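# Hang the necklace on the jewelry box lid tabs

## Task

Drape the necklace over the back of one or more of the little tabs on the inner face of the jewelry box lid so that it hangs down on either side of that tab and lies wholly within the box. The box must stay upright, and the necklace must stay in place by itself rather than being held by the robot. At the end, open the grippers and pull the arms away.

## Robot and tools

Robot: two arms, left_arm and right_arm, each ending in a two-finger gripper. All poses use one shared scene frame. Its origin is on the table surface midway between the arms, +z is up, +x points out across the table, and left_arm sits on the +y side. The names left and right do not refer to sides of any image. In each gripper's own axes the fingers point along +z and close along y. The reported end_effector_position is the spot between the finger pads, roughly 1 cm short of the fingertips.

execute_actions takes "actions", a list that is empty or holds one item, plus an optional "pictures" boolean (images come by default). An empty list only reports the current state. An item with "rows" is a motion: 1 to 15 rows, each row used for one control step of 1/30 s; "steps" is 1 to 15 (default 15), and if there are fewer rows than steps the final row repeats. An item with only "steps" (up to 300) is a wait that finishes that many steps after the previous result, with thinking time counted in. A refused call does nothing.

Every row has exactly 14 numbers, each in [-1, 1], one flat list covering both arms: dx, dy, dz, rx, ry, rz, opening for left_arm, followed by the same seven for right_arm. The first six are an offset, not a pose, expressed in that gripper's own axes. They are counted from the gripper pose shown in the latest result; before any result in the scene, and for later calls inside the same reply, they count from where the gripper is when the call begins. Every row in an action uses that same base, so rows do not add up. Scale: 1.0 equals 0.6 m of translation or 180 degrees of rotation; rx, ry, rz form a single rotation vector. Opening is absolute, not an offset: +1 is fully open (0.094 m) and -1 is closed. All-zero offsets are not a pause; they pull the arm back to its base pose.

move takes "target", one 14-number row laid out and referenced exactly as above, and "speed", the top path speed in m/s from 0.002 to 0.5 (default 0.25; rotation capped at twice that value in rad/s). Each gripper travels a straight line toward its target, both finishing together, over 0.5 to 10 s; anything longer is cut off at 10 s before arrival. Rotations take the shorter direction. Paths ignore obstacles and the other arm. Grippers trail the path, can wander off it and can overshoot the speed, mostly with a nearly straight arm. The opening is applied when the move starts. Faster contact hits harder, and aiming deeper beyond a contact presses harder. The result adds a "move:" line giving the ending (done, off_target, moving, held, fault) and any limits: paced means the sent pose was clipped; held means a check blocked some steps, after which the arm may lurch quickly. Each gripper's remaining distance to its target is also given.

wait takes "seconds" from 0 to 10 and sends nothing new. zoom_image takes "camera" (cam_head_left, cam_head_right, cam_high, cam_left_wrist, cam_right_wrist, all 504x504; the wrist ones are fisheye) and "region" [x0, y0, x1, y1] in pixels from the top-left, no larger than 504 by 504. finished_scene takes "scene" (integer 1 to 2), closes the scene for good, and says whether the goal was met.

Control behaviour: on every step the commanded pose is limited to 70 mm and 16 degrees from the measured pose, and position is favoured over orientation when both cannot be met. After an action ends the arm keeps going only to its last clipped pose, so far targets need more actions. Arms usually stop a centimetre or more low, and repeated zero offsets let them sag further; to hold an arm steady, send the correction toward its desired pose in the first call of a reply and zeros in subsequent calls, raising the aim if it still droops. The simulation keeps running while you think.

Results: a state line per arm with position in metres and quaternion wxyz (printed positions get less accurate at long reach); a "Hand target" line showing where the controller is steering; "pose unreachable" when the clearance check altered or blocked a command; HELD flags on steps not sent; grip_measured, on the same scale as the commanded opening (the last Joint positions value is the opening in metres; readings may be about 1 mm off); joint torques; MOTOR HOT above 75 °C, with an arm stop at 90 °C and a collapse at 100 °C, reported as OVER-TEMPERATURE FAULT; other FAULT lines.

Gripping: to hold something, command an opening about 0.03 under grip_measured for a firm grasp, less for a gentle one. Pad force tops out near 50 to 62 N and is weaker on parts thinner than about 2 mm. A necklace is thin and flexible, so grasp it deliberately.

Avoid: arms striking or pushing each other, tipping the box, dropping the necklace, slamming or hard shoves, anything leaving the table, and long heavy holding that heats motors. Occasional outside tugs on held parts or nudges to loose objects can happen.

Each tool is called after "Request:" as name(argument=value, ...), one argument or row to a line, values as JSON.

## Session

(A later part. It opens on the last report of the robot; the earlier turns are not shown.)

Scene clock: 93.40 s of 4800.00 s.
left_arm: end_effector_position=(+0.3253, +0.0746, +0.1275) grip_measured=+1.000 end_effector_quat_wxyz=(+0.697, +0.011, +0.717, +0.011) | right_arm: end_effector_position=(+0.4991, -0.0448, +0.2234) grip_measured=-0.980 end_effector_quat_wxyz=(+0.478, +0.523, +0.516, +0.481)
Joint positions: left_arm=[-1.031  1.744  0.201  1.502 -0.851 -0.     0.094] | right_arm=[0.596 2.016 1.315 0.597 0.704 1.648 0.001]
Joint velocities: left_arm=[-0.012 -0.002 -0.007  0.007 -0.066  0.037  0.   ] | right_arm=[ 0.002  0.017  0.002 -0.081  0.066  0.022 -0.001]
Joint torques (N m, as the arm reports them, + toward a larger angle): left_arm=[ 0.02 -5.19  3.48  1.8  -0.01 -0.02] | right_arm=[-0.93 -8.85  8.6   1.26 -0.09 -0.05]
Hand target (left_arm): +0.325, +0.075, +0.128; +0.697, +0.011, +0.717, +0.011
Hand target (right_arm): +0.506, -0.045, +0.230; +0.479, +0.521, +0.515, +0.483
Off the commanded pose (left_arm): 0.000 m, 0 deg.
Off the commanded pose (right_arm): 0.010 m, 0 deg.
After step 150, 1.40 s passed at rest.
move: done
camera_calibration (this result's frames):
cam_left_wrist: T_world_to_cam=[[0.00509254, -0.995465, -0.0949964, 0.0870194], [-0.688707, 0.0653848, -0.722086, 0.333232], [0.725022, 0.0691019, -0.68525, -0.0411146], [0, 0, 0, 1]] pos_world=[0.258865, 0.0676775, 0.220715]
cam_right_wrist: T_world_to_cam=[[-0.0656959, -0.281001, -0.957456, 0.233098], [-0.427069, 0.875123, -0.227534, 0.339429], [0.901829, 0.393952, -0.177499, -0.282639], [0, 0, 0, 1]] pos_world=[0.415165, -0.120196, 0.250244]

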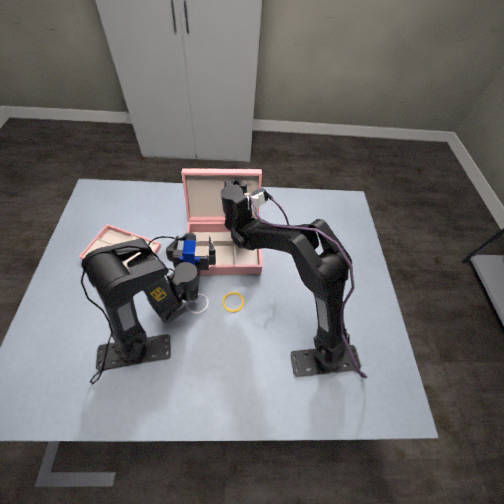

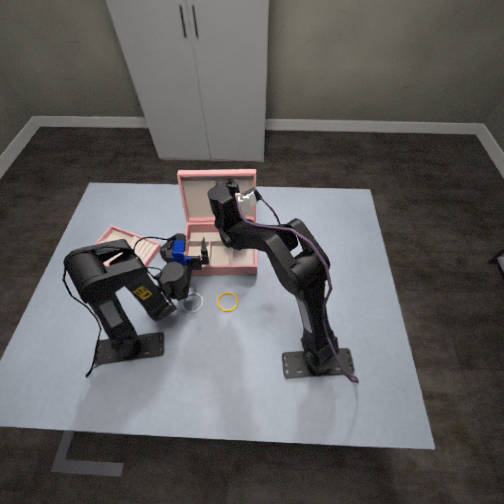

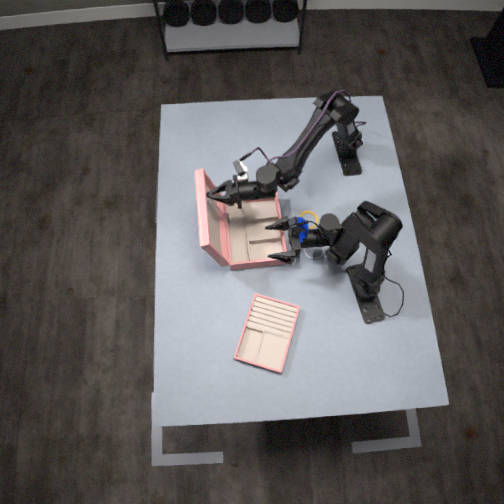

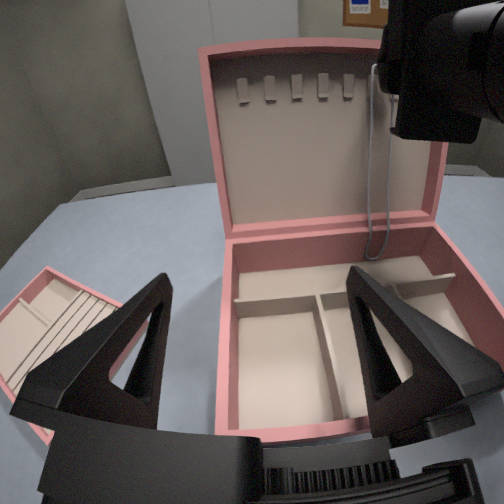

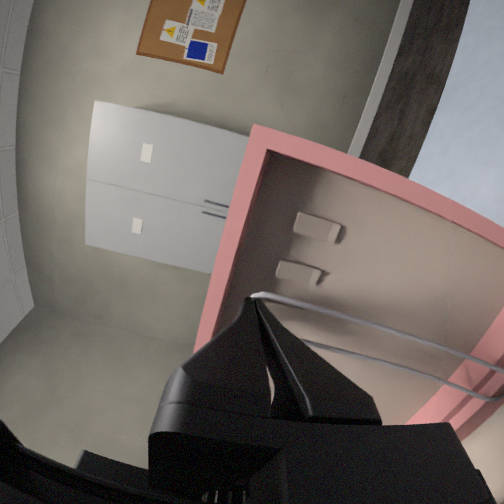

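Request:
move(
  target=[0,0,0,0,0,0,1,0.005,0.013,0.033,0,0,0,-1],
  speed=0.02,
)

Request:
zoom_image(
  camera="cam_right_wrist",
  region=[150, 180, 370, 380],
)

Request:
zoom_image(
  camera="cam_left_wrist",
  region=[300, 30, 460, 150],
)

Scene clock: 98.37 s of 4800.00 s.
left_arm: end_effector_position=(+0.3253, +0.0746, +0.1275) grip_measured=+1.000 end_effector_quat_wxyz=(+0.697, +0.011, +0.717, +0.011) | right_arm: end_effector_position=(+0.5125, -0.0407, +0.2229) grip_measured=-0.980 end_effector_quat_wxyz=(+0.477, +0.523, +0.518, +0.480)
Joint positions: left_arm=[-1.031  1.744  0.201  1.502 -0.851 -0.     0.094] | right_arm=[0.583 2.059 1.384 0.565 0.69  1.648 0.001]
Joint velocities: left_arm=[ 0.022 -0.002 -0.002 -0.022 -0.051 -0.037  0.   ] | right_arm=[-0.012  0.022 -0.012  0.007 -0.037 -0.051  0.   ]
Joint torques (N m, as the arm reports them, + toward a larger angle): left_arm=[ 0.   -5.15  3.5   1.79 -0.02 -0.02] | right_arm=[-0.99 -9.35  8.69  1.23 -0.07 -0.03]
Hand target (left_arm): +0.325, +0.075, +0.128; +0.697, +0.011, +0.717, +0.011
Hand target (right_arm): +0.519, -0.042, +0.229; +0.478, +0.522, +0.516, +0.481
Off the commanded pose (left_arm): 0.000 m, 0 deg.
Off the commanded pose (right_arm): 0.010 m, 0 deg.
move: done
camera_calibration (this result's frames):
cam_left_wrist: T_world_to_cam=[[0.00509254, -0.995465, -0.0949964, 0.0870194], [-0.688707, 0.0653848, -0.722086, 0.333232], [0.725022, 0.0691019, -0.68525, -0.0411146], [0, 0, 0, 1]] pos_world=[0.258865, 0.0676775, 0.220715]
cam_right_wrist: T_world_to_cam=[[-0.0705985, -0.283491, -0.956373, 0.236756], [-0.42888, 0.874249, -0.227488, 0.342382], [0.900599, 0.394109, -0.183304, -0.294579], [0, 0, 0, 1]] pos_world=[0.428853, -0.116113, 0.250317]

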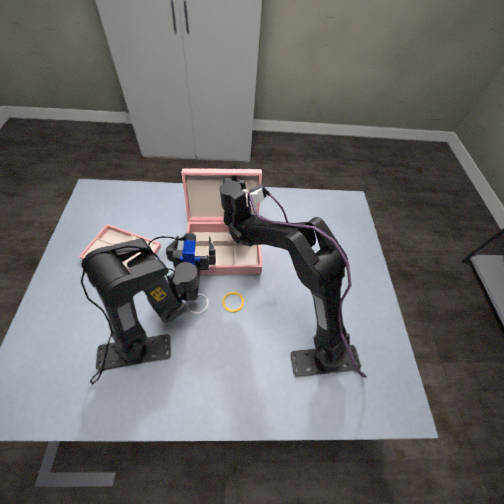

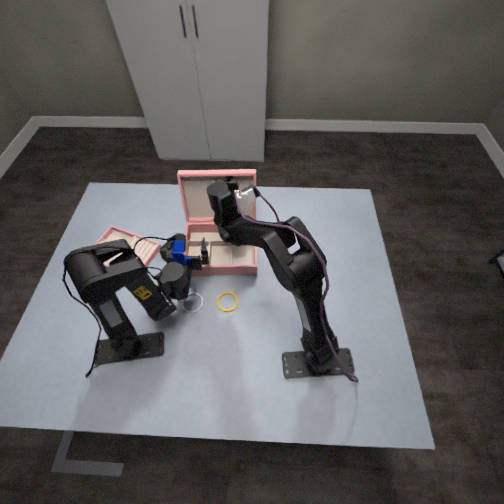

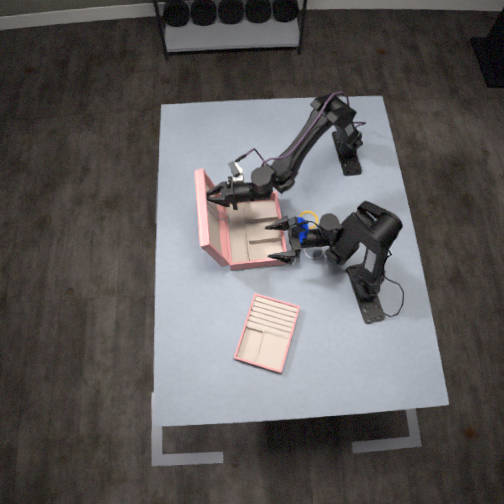

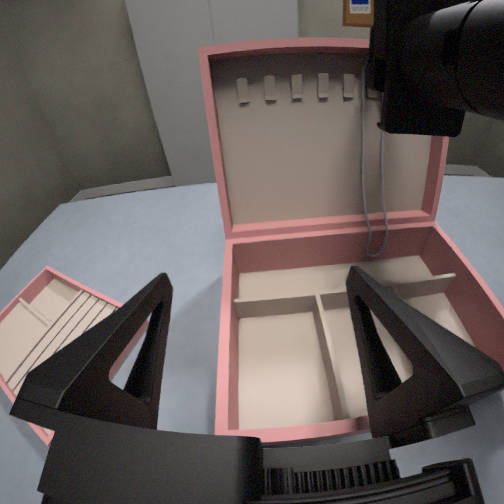

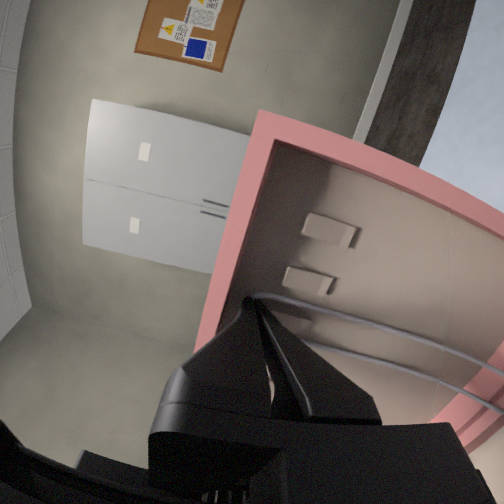

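Region (150, 180, 370, 380) of cam_right_wrist's 504x504 image, scaled by 2.291, with more detail than that image has; it fills the top 458 rows of this view, and the rest is white.

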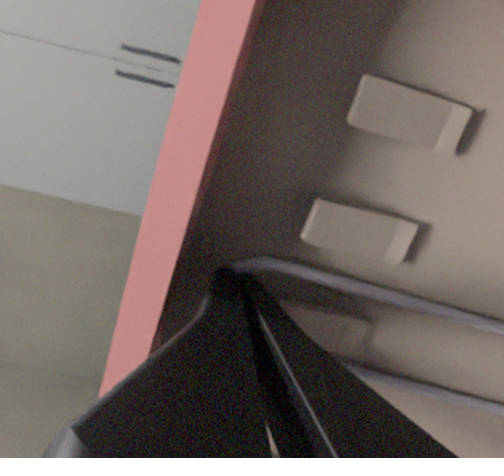

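Region (300, 30, 460, 150) of cam_left_wrist's 504x504 image, scaled by 3.150, with more detail than that image has; it fills the top 378 rows of this view, and the rest is white.

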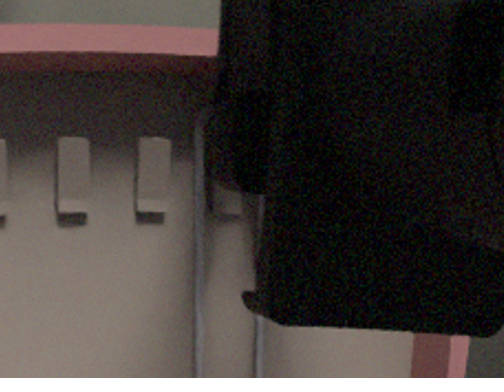

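Tab is straddled. Advance a bit more.

Request:
move(
  target=[0,0,0,0,0,0,1,0,0.012,0.027,0,0,0,-1],
  speed=0.015,
)

Request:
zoom_image(
  camera="cam_right_wrist",
  region=[150, 180, 370, 380],
)

Scene clock: 101.47 s of 4800.00 s.
left_arm: end_effector_position=(+0.3253, +0.0746, +0.1275) grip_measured=+1.000 end_effector_quat_wxyz=(+0.697, +0.011, +0.717, +0.011) | right_arm: end_effector_position=(+0.5208, -0.0375, +0.2207) grip_measured=-0.980 end_effector_quat_wxyz=(+0.475, +0.523, +0.523, +0.477)
Joint positions: left_arm=[-1.031  1.744  0.201  1.502 -0.851 -0.     0.094] | right_arm=[0.575 2.087 1.428 0.538 0.676 1.648 0.001]
Joint velocities: left_arm=[-0.032 -0.012  0.002 -0.037  0.037  0.066  0.   ] | right_arm=[-0.012 -0.002  0.012  0.022 -0.051  0.051  0.   ]
Joint torques (N m, as the arm reports them, + toward a larger angle): left_arm=[ 0.02 -5.13  3.47  1.79 -0.02 -0.01] | right_arm=[-1.34 -9.46  8.81  1.28 -0.07 -0.04]
Hand target (left_arm): +0.325, +0.075, +0.128; +0.697, +0.011, +0.717, +0.011
Hand target (right_arm): +0.529, -0.041, +0.229; +0.478, +0.523, +0.518, +0.480
Off the commanded pose (left_arm): 0.000 m, 0 deg.
Off the commanded pose (right_arm): 0.012 m, 1 deg.
move: off_target (right_arm)
camera_calibration (this result's frames):
cam_left_wrist: T_world_to_cam=[[0.00509254, -0.995465, -0.0949964, 0.0870194], [-0.688707, 0.0653848, -0.722086, 0.333232], [0.725022, 0.0691019, -0.68525, -0.0411146], [0, 0, 0, 1]] pos_world=[0.258865, 0.0676775, 0.220715]
cam_right_wrist: T_world_to_cam=[[-0.0781116, -0.289444, -0.954002, 0.23932], [-0.435971, 0.870493, -0.228411, 0.346395], [0.896565, 0.398076, -0.194185, -0.299059], [0, 0, 0, 1]] pos_world=[0.437837, -0.113217, 0.24936]

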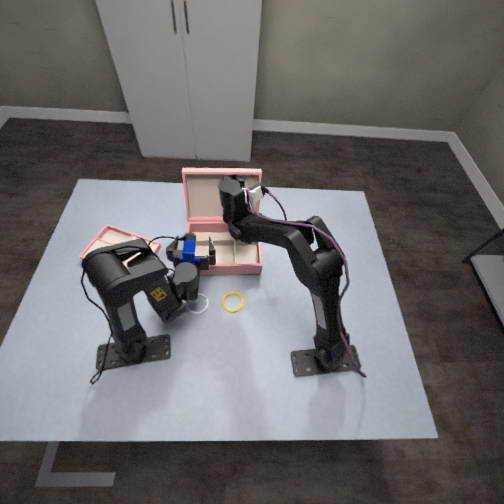

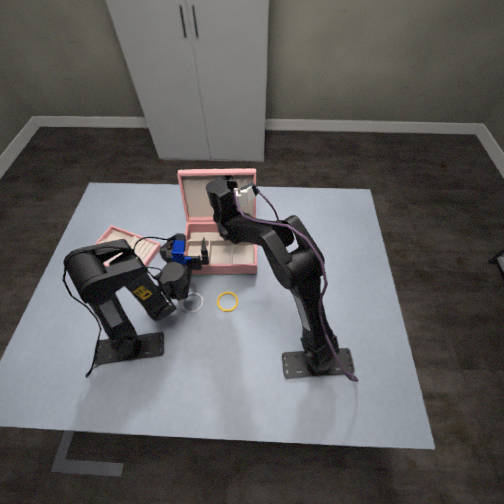

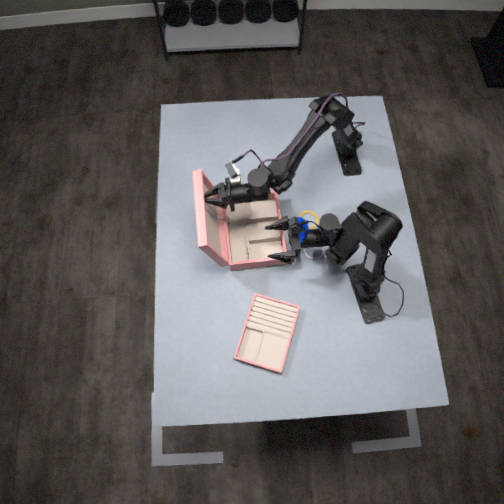

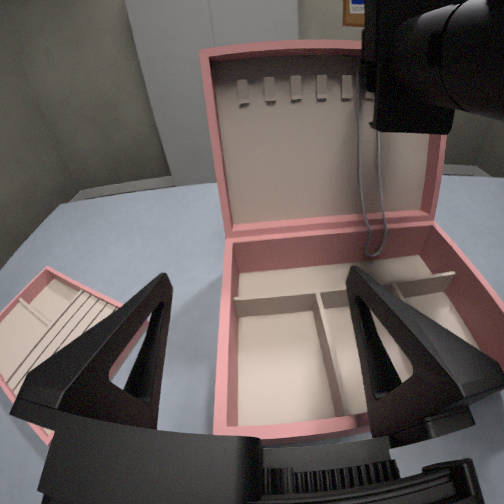

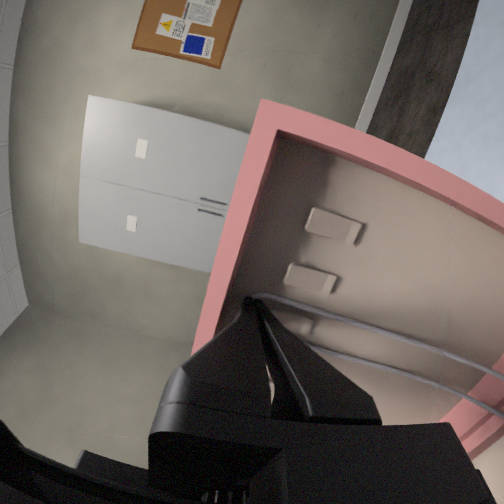

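Region (150, 180, 370, 380) of cam_right_wrist's 504x504 image, scaled by 2.291, with more detail than that image has; it fills the top 458 rows of this view, and the rest is white.

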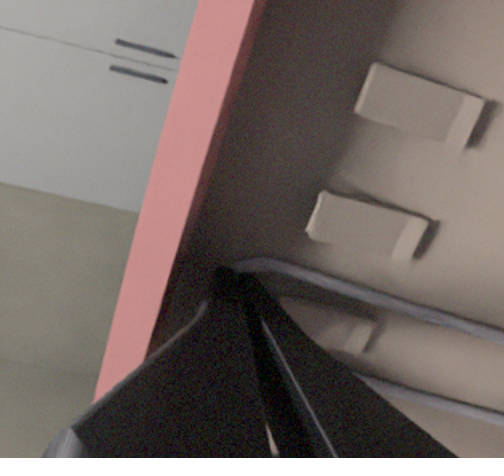

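Request:
move(
  target=[0,0,0,0,0,0,1,0,0,0,0,0,0,-0.9],
  speed=0.015,
)

Request:
move(
  target=[0,0,0,0,0,0,1,0,0.01,-0.08,0,0,0,-0.9],
  speed=0.02,
)

Request:
zoom_image(
  camera="cam_right_wrist",
  region=[150, 180, 370, 380],
)

Scene clock: 104.67 s of 4800.00 s.
left_arm: end_effector_position=(+0.3253, +0.0746, +0.1275) grip_measured=+1.000 end_effector_quat_wxyz=(+0.697, +0.011, +0.717, +0.011) | right_arm: end_effector_position=(+0.5208, -0.0375, +0.2206) grip_measured=-0.902 end_effector_quat_wxyz=(+0.475, +0.523, +0.523, +0.477)
Joint positions: left_arm=[-1.031  1.744  0.201  1.502 -0.851 -0.     0.094] | right_arm=[0.575 2.087 1.428 0.537 0.676 1.648 0.005]
Joint velocities: left_arm=[-0.002 -0.022 -0.002 -0.022 -0.11   0.037  0.   ] | right_arm=[ 0.007  0.007  0.007 -0.007  0.022  0.007 -0.   ]
Joint torques (N m, as the arm reports them, + toward a larger angle): left_arm=[ 0.   -5.13  3.48  1.79 -0.01 -0.01] | right_arm=[ 0.   -9.99  6.44  1.39  0.03  0.  ]
Hand target (left_arm): +0.325, +0.075, +0.128; +0.697, +0.011, +0.717, +0.011
Hand target (right_arm): +0.521, -0.038, +0.221; +0.475, +0.523, +0.523, +0.477
Off the commanded pose (left_arm): 0.000 m, 0 deg.
Off the commanded pose (right_arm): 0.000 m, 0 deg.
move: done
camera_calibration (this result's frames):
cam_left_wrist: T_world_to_cam=[[0.00509254, -0.995465, -0.0949964, 0.0870194], [-0.688707, 0.0653848, -0.722086, 0.333232], [0.725022, 0.0691019, -0.68525, -0.0411146], [0, 0, 0, 1]] pos_world=[0.258865, 0.0676775, 0.220715]
cam_right_wrist: T_world_to_cam=[[-0.078394, -0.289674, -0.95391, 0.23936], [-0.436038, 0.870438, -0.228492, 0.34643], [0.896507, 0.398029, -0.194546, -0.298957], [0, 0, 0, 1]] pos_world=[0.437838, -0.113216, 0.249323]

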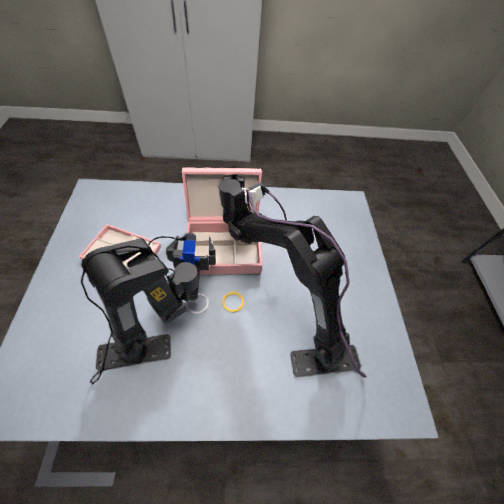

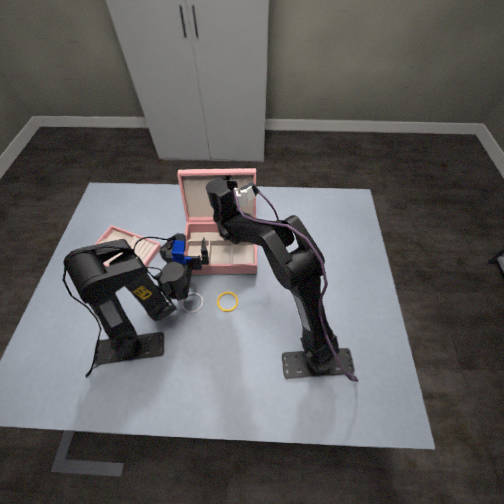

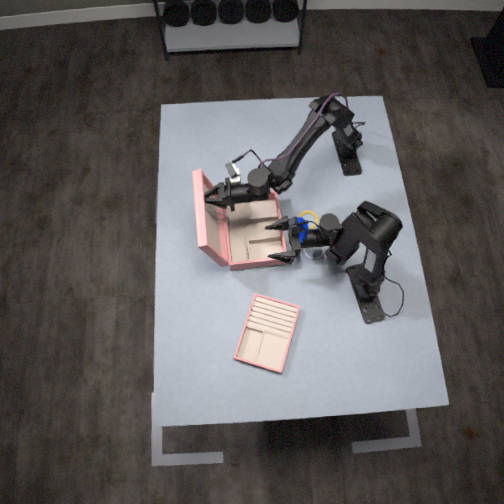

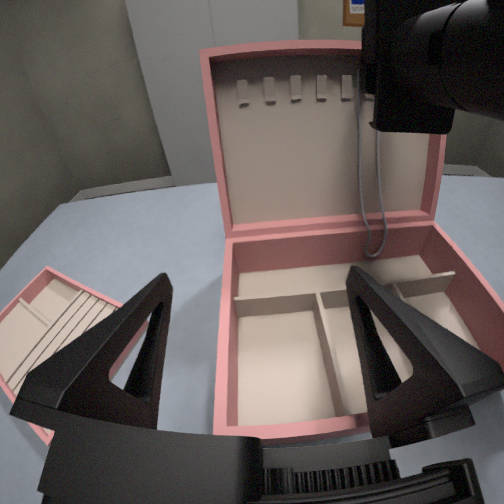

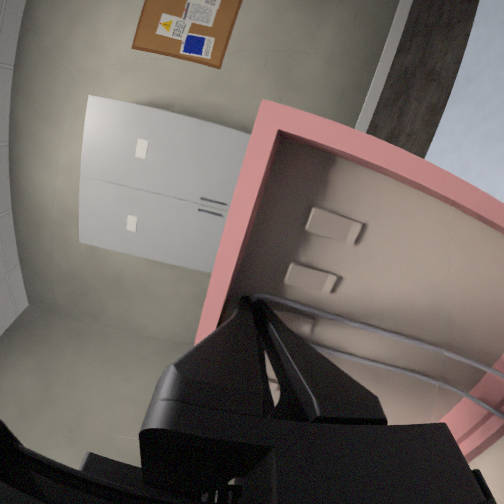

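Scene clock: 107.33 s of 4800.00 s.
left_arm: end_effector_position=(+0.3253, +0.0746, +0.1275) grip_measured=+1.000 end_effector_quat_wxyz=(+0.697, +0.011, +0.717, +0.011) | right_arm: end_effector_position=(+0.4807, -0.0368, +0.2191) grip_measured=-0.902 end_effector_quat_wxyz=(+0.474, +0.521, +0.532, +0.470)
Joint positions: left_arm=[-1.031  1.744  0.201  1.502 -0.851 -0.     0.094] | right_arm=[0.635 1.98  1.278 0.556 0.731 1.655 0.005]
Joint velocities: left_arm=[ 0.037 -0.017  0.002 -0.007  0.022 -0.022  0.   ] | right_arm=[ 0.002 -0.002 -0.002  0.051 -0.081  0.022 -0.001]
Joint torques (N m, as the arm reports them, + toward a larger angle): left_arm=[-0.05 -5.18  3.48  1.79 -0.02 -0.02] | right_arm=[  0.93 -11.64   5.6    1.32   0.21   0.03]
Hand target (left_arm): +0.325, +0.075, +0.128; +0.697, +0.011, +0.717, +0.011
Hand target (right_arm): +0.474, -0.038, +0.231; +0.475, +0.523, +0.523, +0.477
Off the commanded pose (left_arm): 0.000 m, 0 deg.
Off the commanded pose (right_arm): 0.014 m, 1 deg.
move: off_target (right_arm)
camera_calibration (this result's frames):
cam_left_wrist: T_world_to_cam=[[0.00509254, -0.995465, -0.0949964, 0.0870194], [-0.688707, 0.0653848, -0.722086, 0.333232], [0.725022, 0.0691019, -0.68525, -0.0411146], [0, 0, 0, 1]] pos_world=[0.258865, 0.0676775, 0.220715]
cam_right_wrist: T_world_to_cam=[[-0.090243, -0.30388, -0.948427, 0.238951], [-0.443707, 0.864844, -0.234881, 0.332896], [0.891617, 0.399627, -0.21288, -0.257127], [0, 0, 0, 1]] pos_world=[0.398531, -0.112536, 0.250082]

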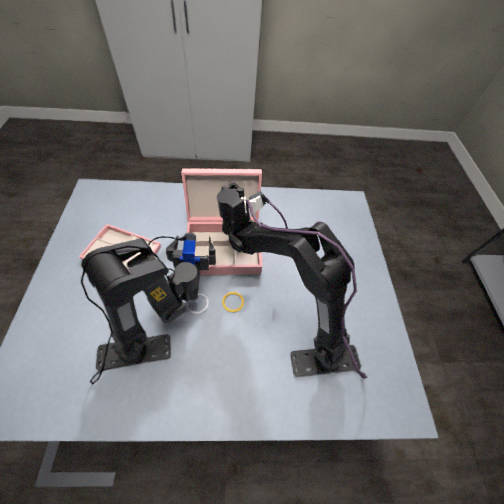

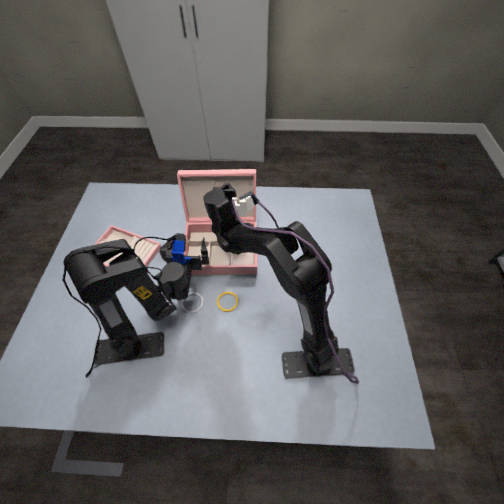

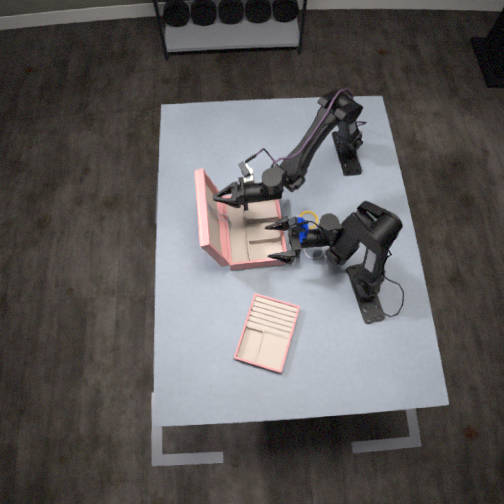

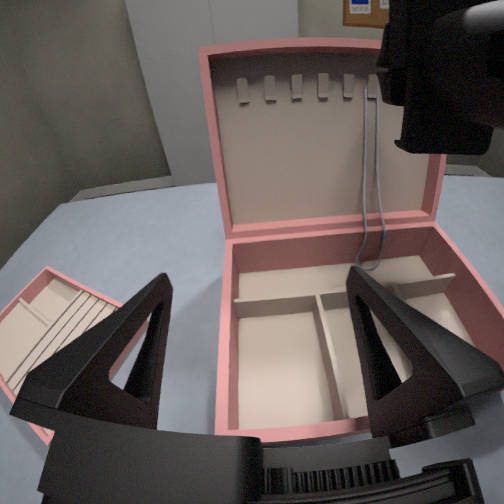

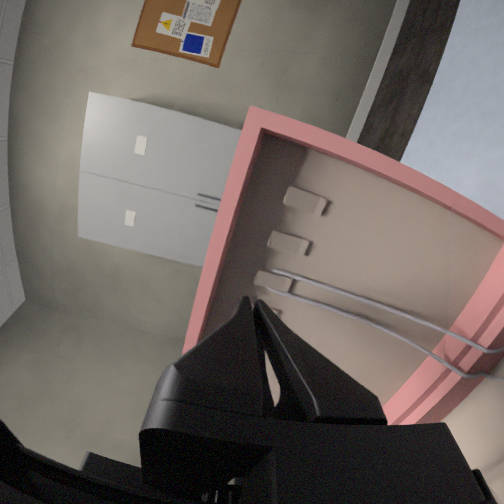

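Region (150, 180, 370, 380) of cam_right_wrist's 504x504 image, scaled by 2.291, with more detail than that image has; it fills the top 458 rows of this view, and the rest is white.

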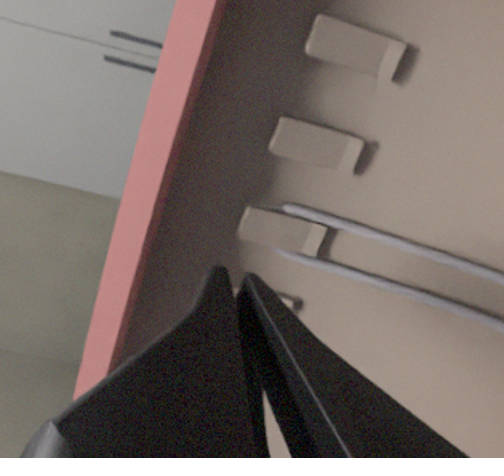

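Hung. Clear away.

Request:
move(
  target=[-0.1,0.25,-0.05,0,0,0,1,-0.3,0.05,-0.15,0,0,0,-0.9],
)

Request:
finished_scene(
  scene=1,
)

Scene clock: 110.70 s of 4800.00 s.
left_arm: end_effector_position=(+0.2917, +0.2220, +0.1731) grip_measured=+1.000 end_effector_quat_wxyz=(+0.681, +0.011, +0.732, +0.011) | right_arm: end_effector_position=(+0.4012, -0.2145, +0.2609) grip_measured=-0.902 end_effector_quat_wxyz=(+0.471, +0.525, +0.528, +0.474)
Joint positions: left_arm=[-0.232  0.452  0.042  0.338 -0.051  0.027  0.094] | right_arm=[0.326 1.285 0.708 0.458 0.425 1.62  0.005]
Joint velocities: left_arm=[-0.012 -0.017  0.012 -0.007  0.022 -0.007  0.   ] | right_arm=[-0.012 -0.007 -0.007  0.007  0.007  0.022  0.001]
Joint torques (N m, as the arm reports them, + toward a larger angle): left_arm=[ 0.69 -0.22  9.66  1.95  0.11 -0.09] | right_arm=[-0.89 -5.54  6.23  1.33 -0.09 -0.14]
Hand target (left_arm): +0.293, +0.223, +0.193; +0.696, +0.007, +0.718, +0.008
Hand target (right_arm): +0.398, -0.219, +0.263; +0.474, +0.521, +0.532, +0.470
Off the commanded pose (left_arm): 0.021 m, 3 deg.
Off the commanded pose (right_arm): 0.006 m, 1 deg.
move: off_target (left_arm); limits=paced
camera_calibration (this result's frames):
cam_left_wrist: T_world_to_cam=[[0.000522229, -0.995514, -0.0946165, 0.239511], [-0.720732, 0.0652147, -0.690139, 0.337192], [0.693213, 0.0685536, -0.717465, 0.019243], [0, 0, 0, 1]] pos_world=[0.229561, 0.215127, 0.269177]
cam_right_wrist: T_world_to_cam=[[-0.0908656, -0.290766, -0.95247, 0.221504], [-0.442423, 0.868646, -0.222969, 0.45828], [0.892191, 0.401135, -0.207572, -0.1076], [0, 0, 0, 1]] pos_world=[0.31888, -0.290515, 0.290823]

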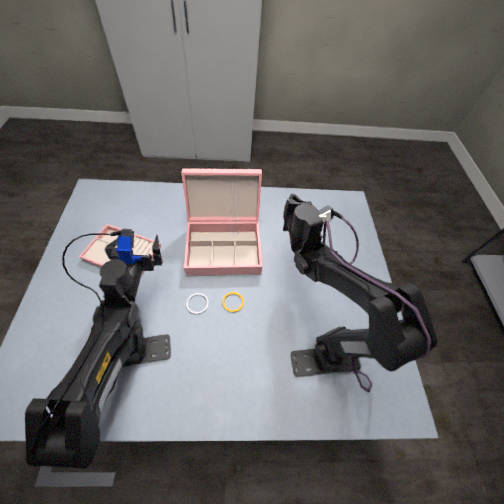

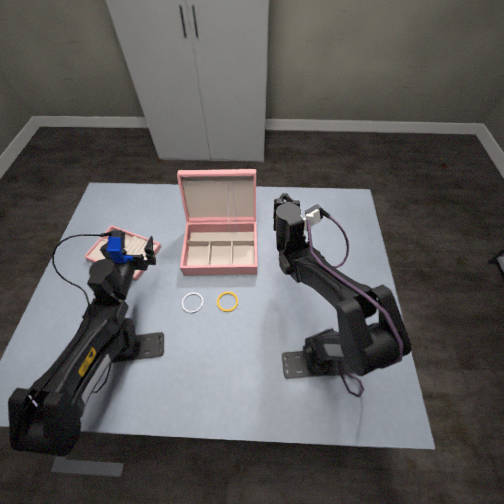

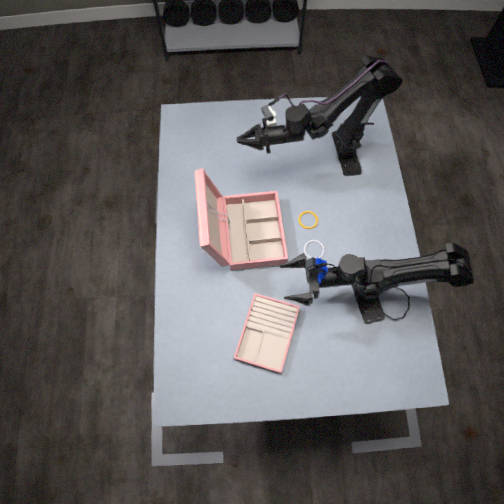

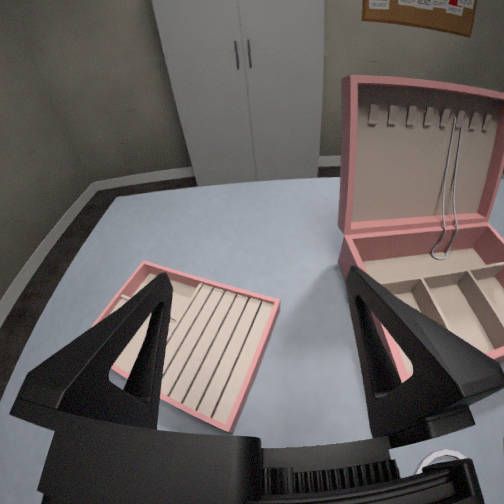

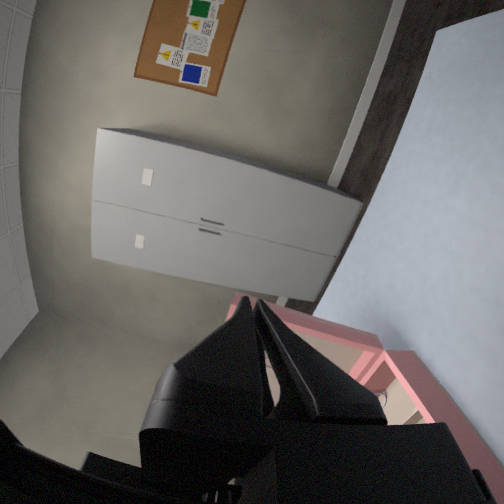

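The scene is finished: the task was done.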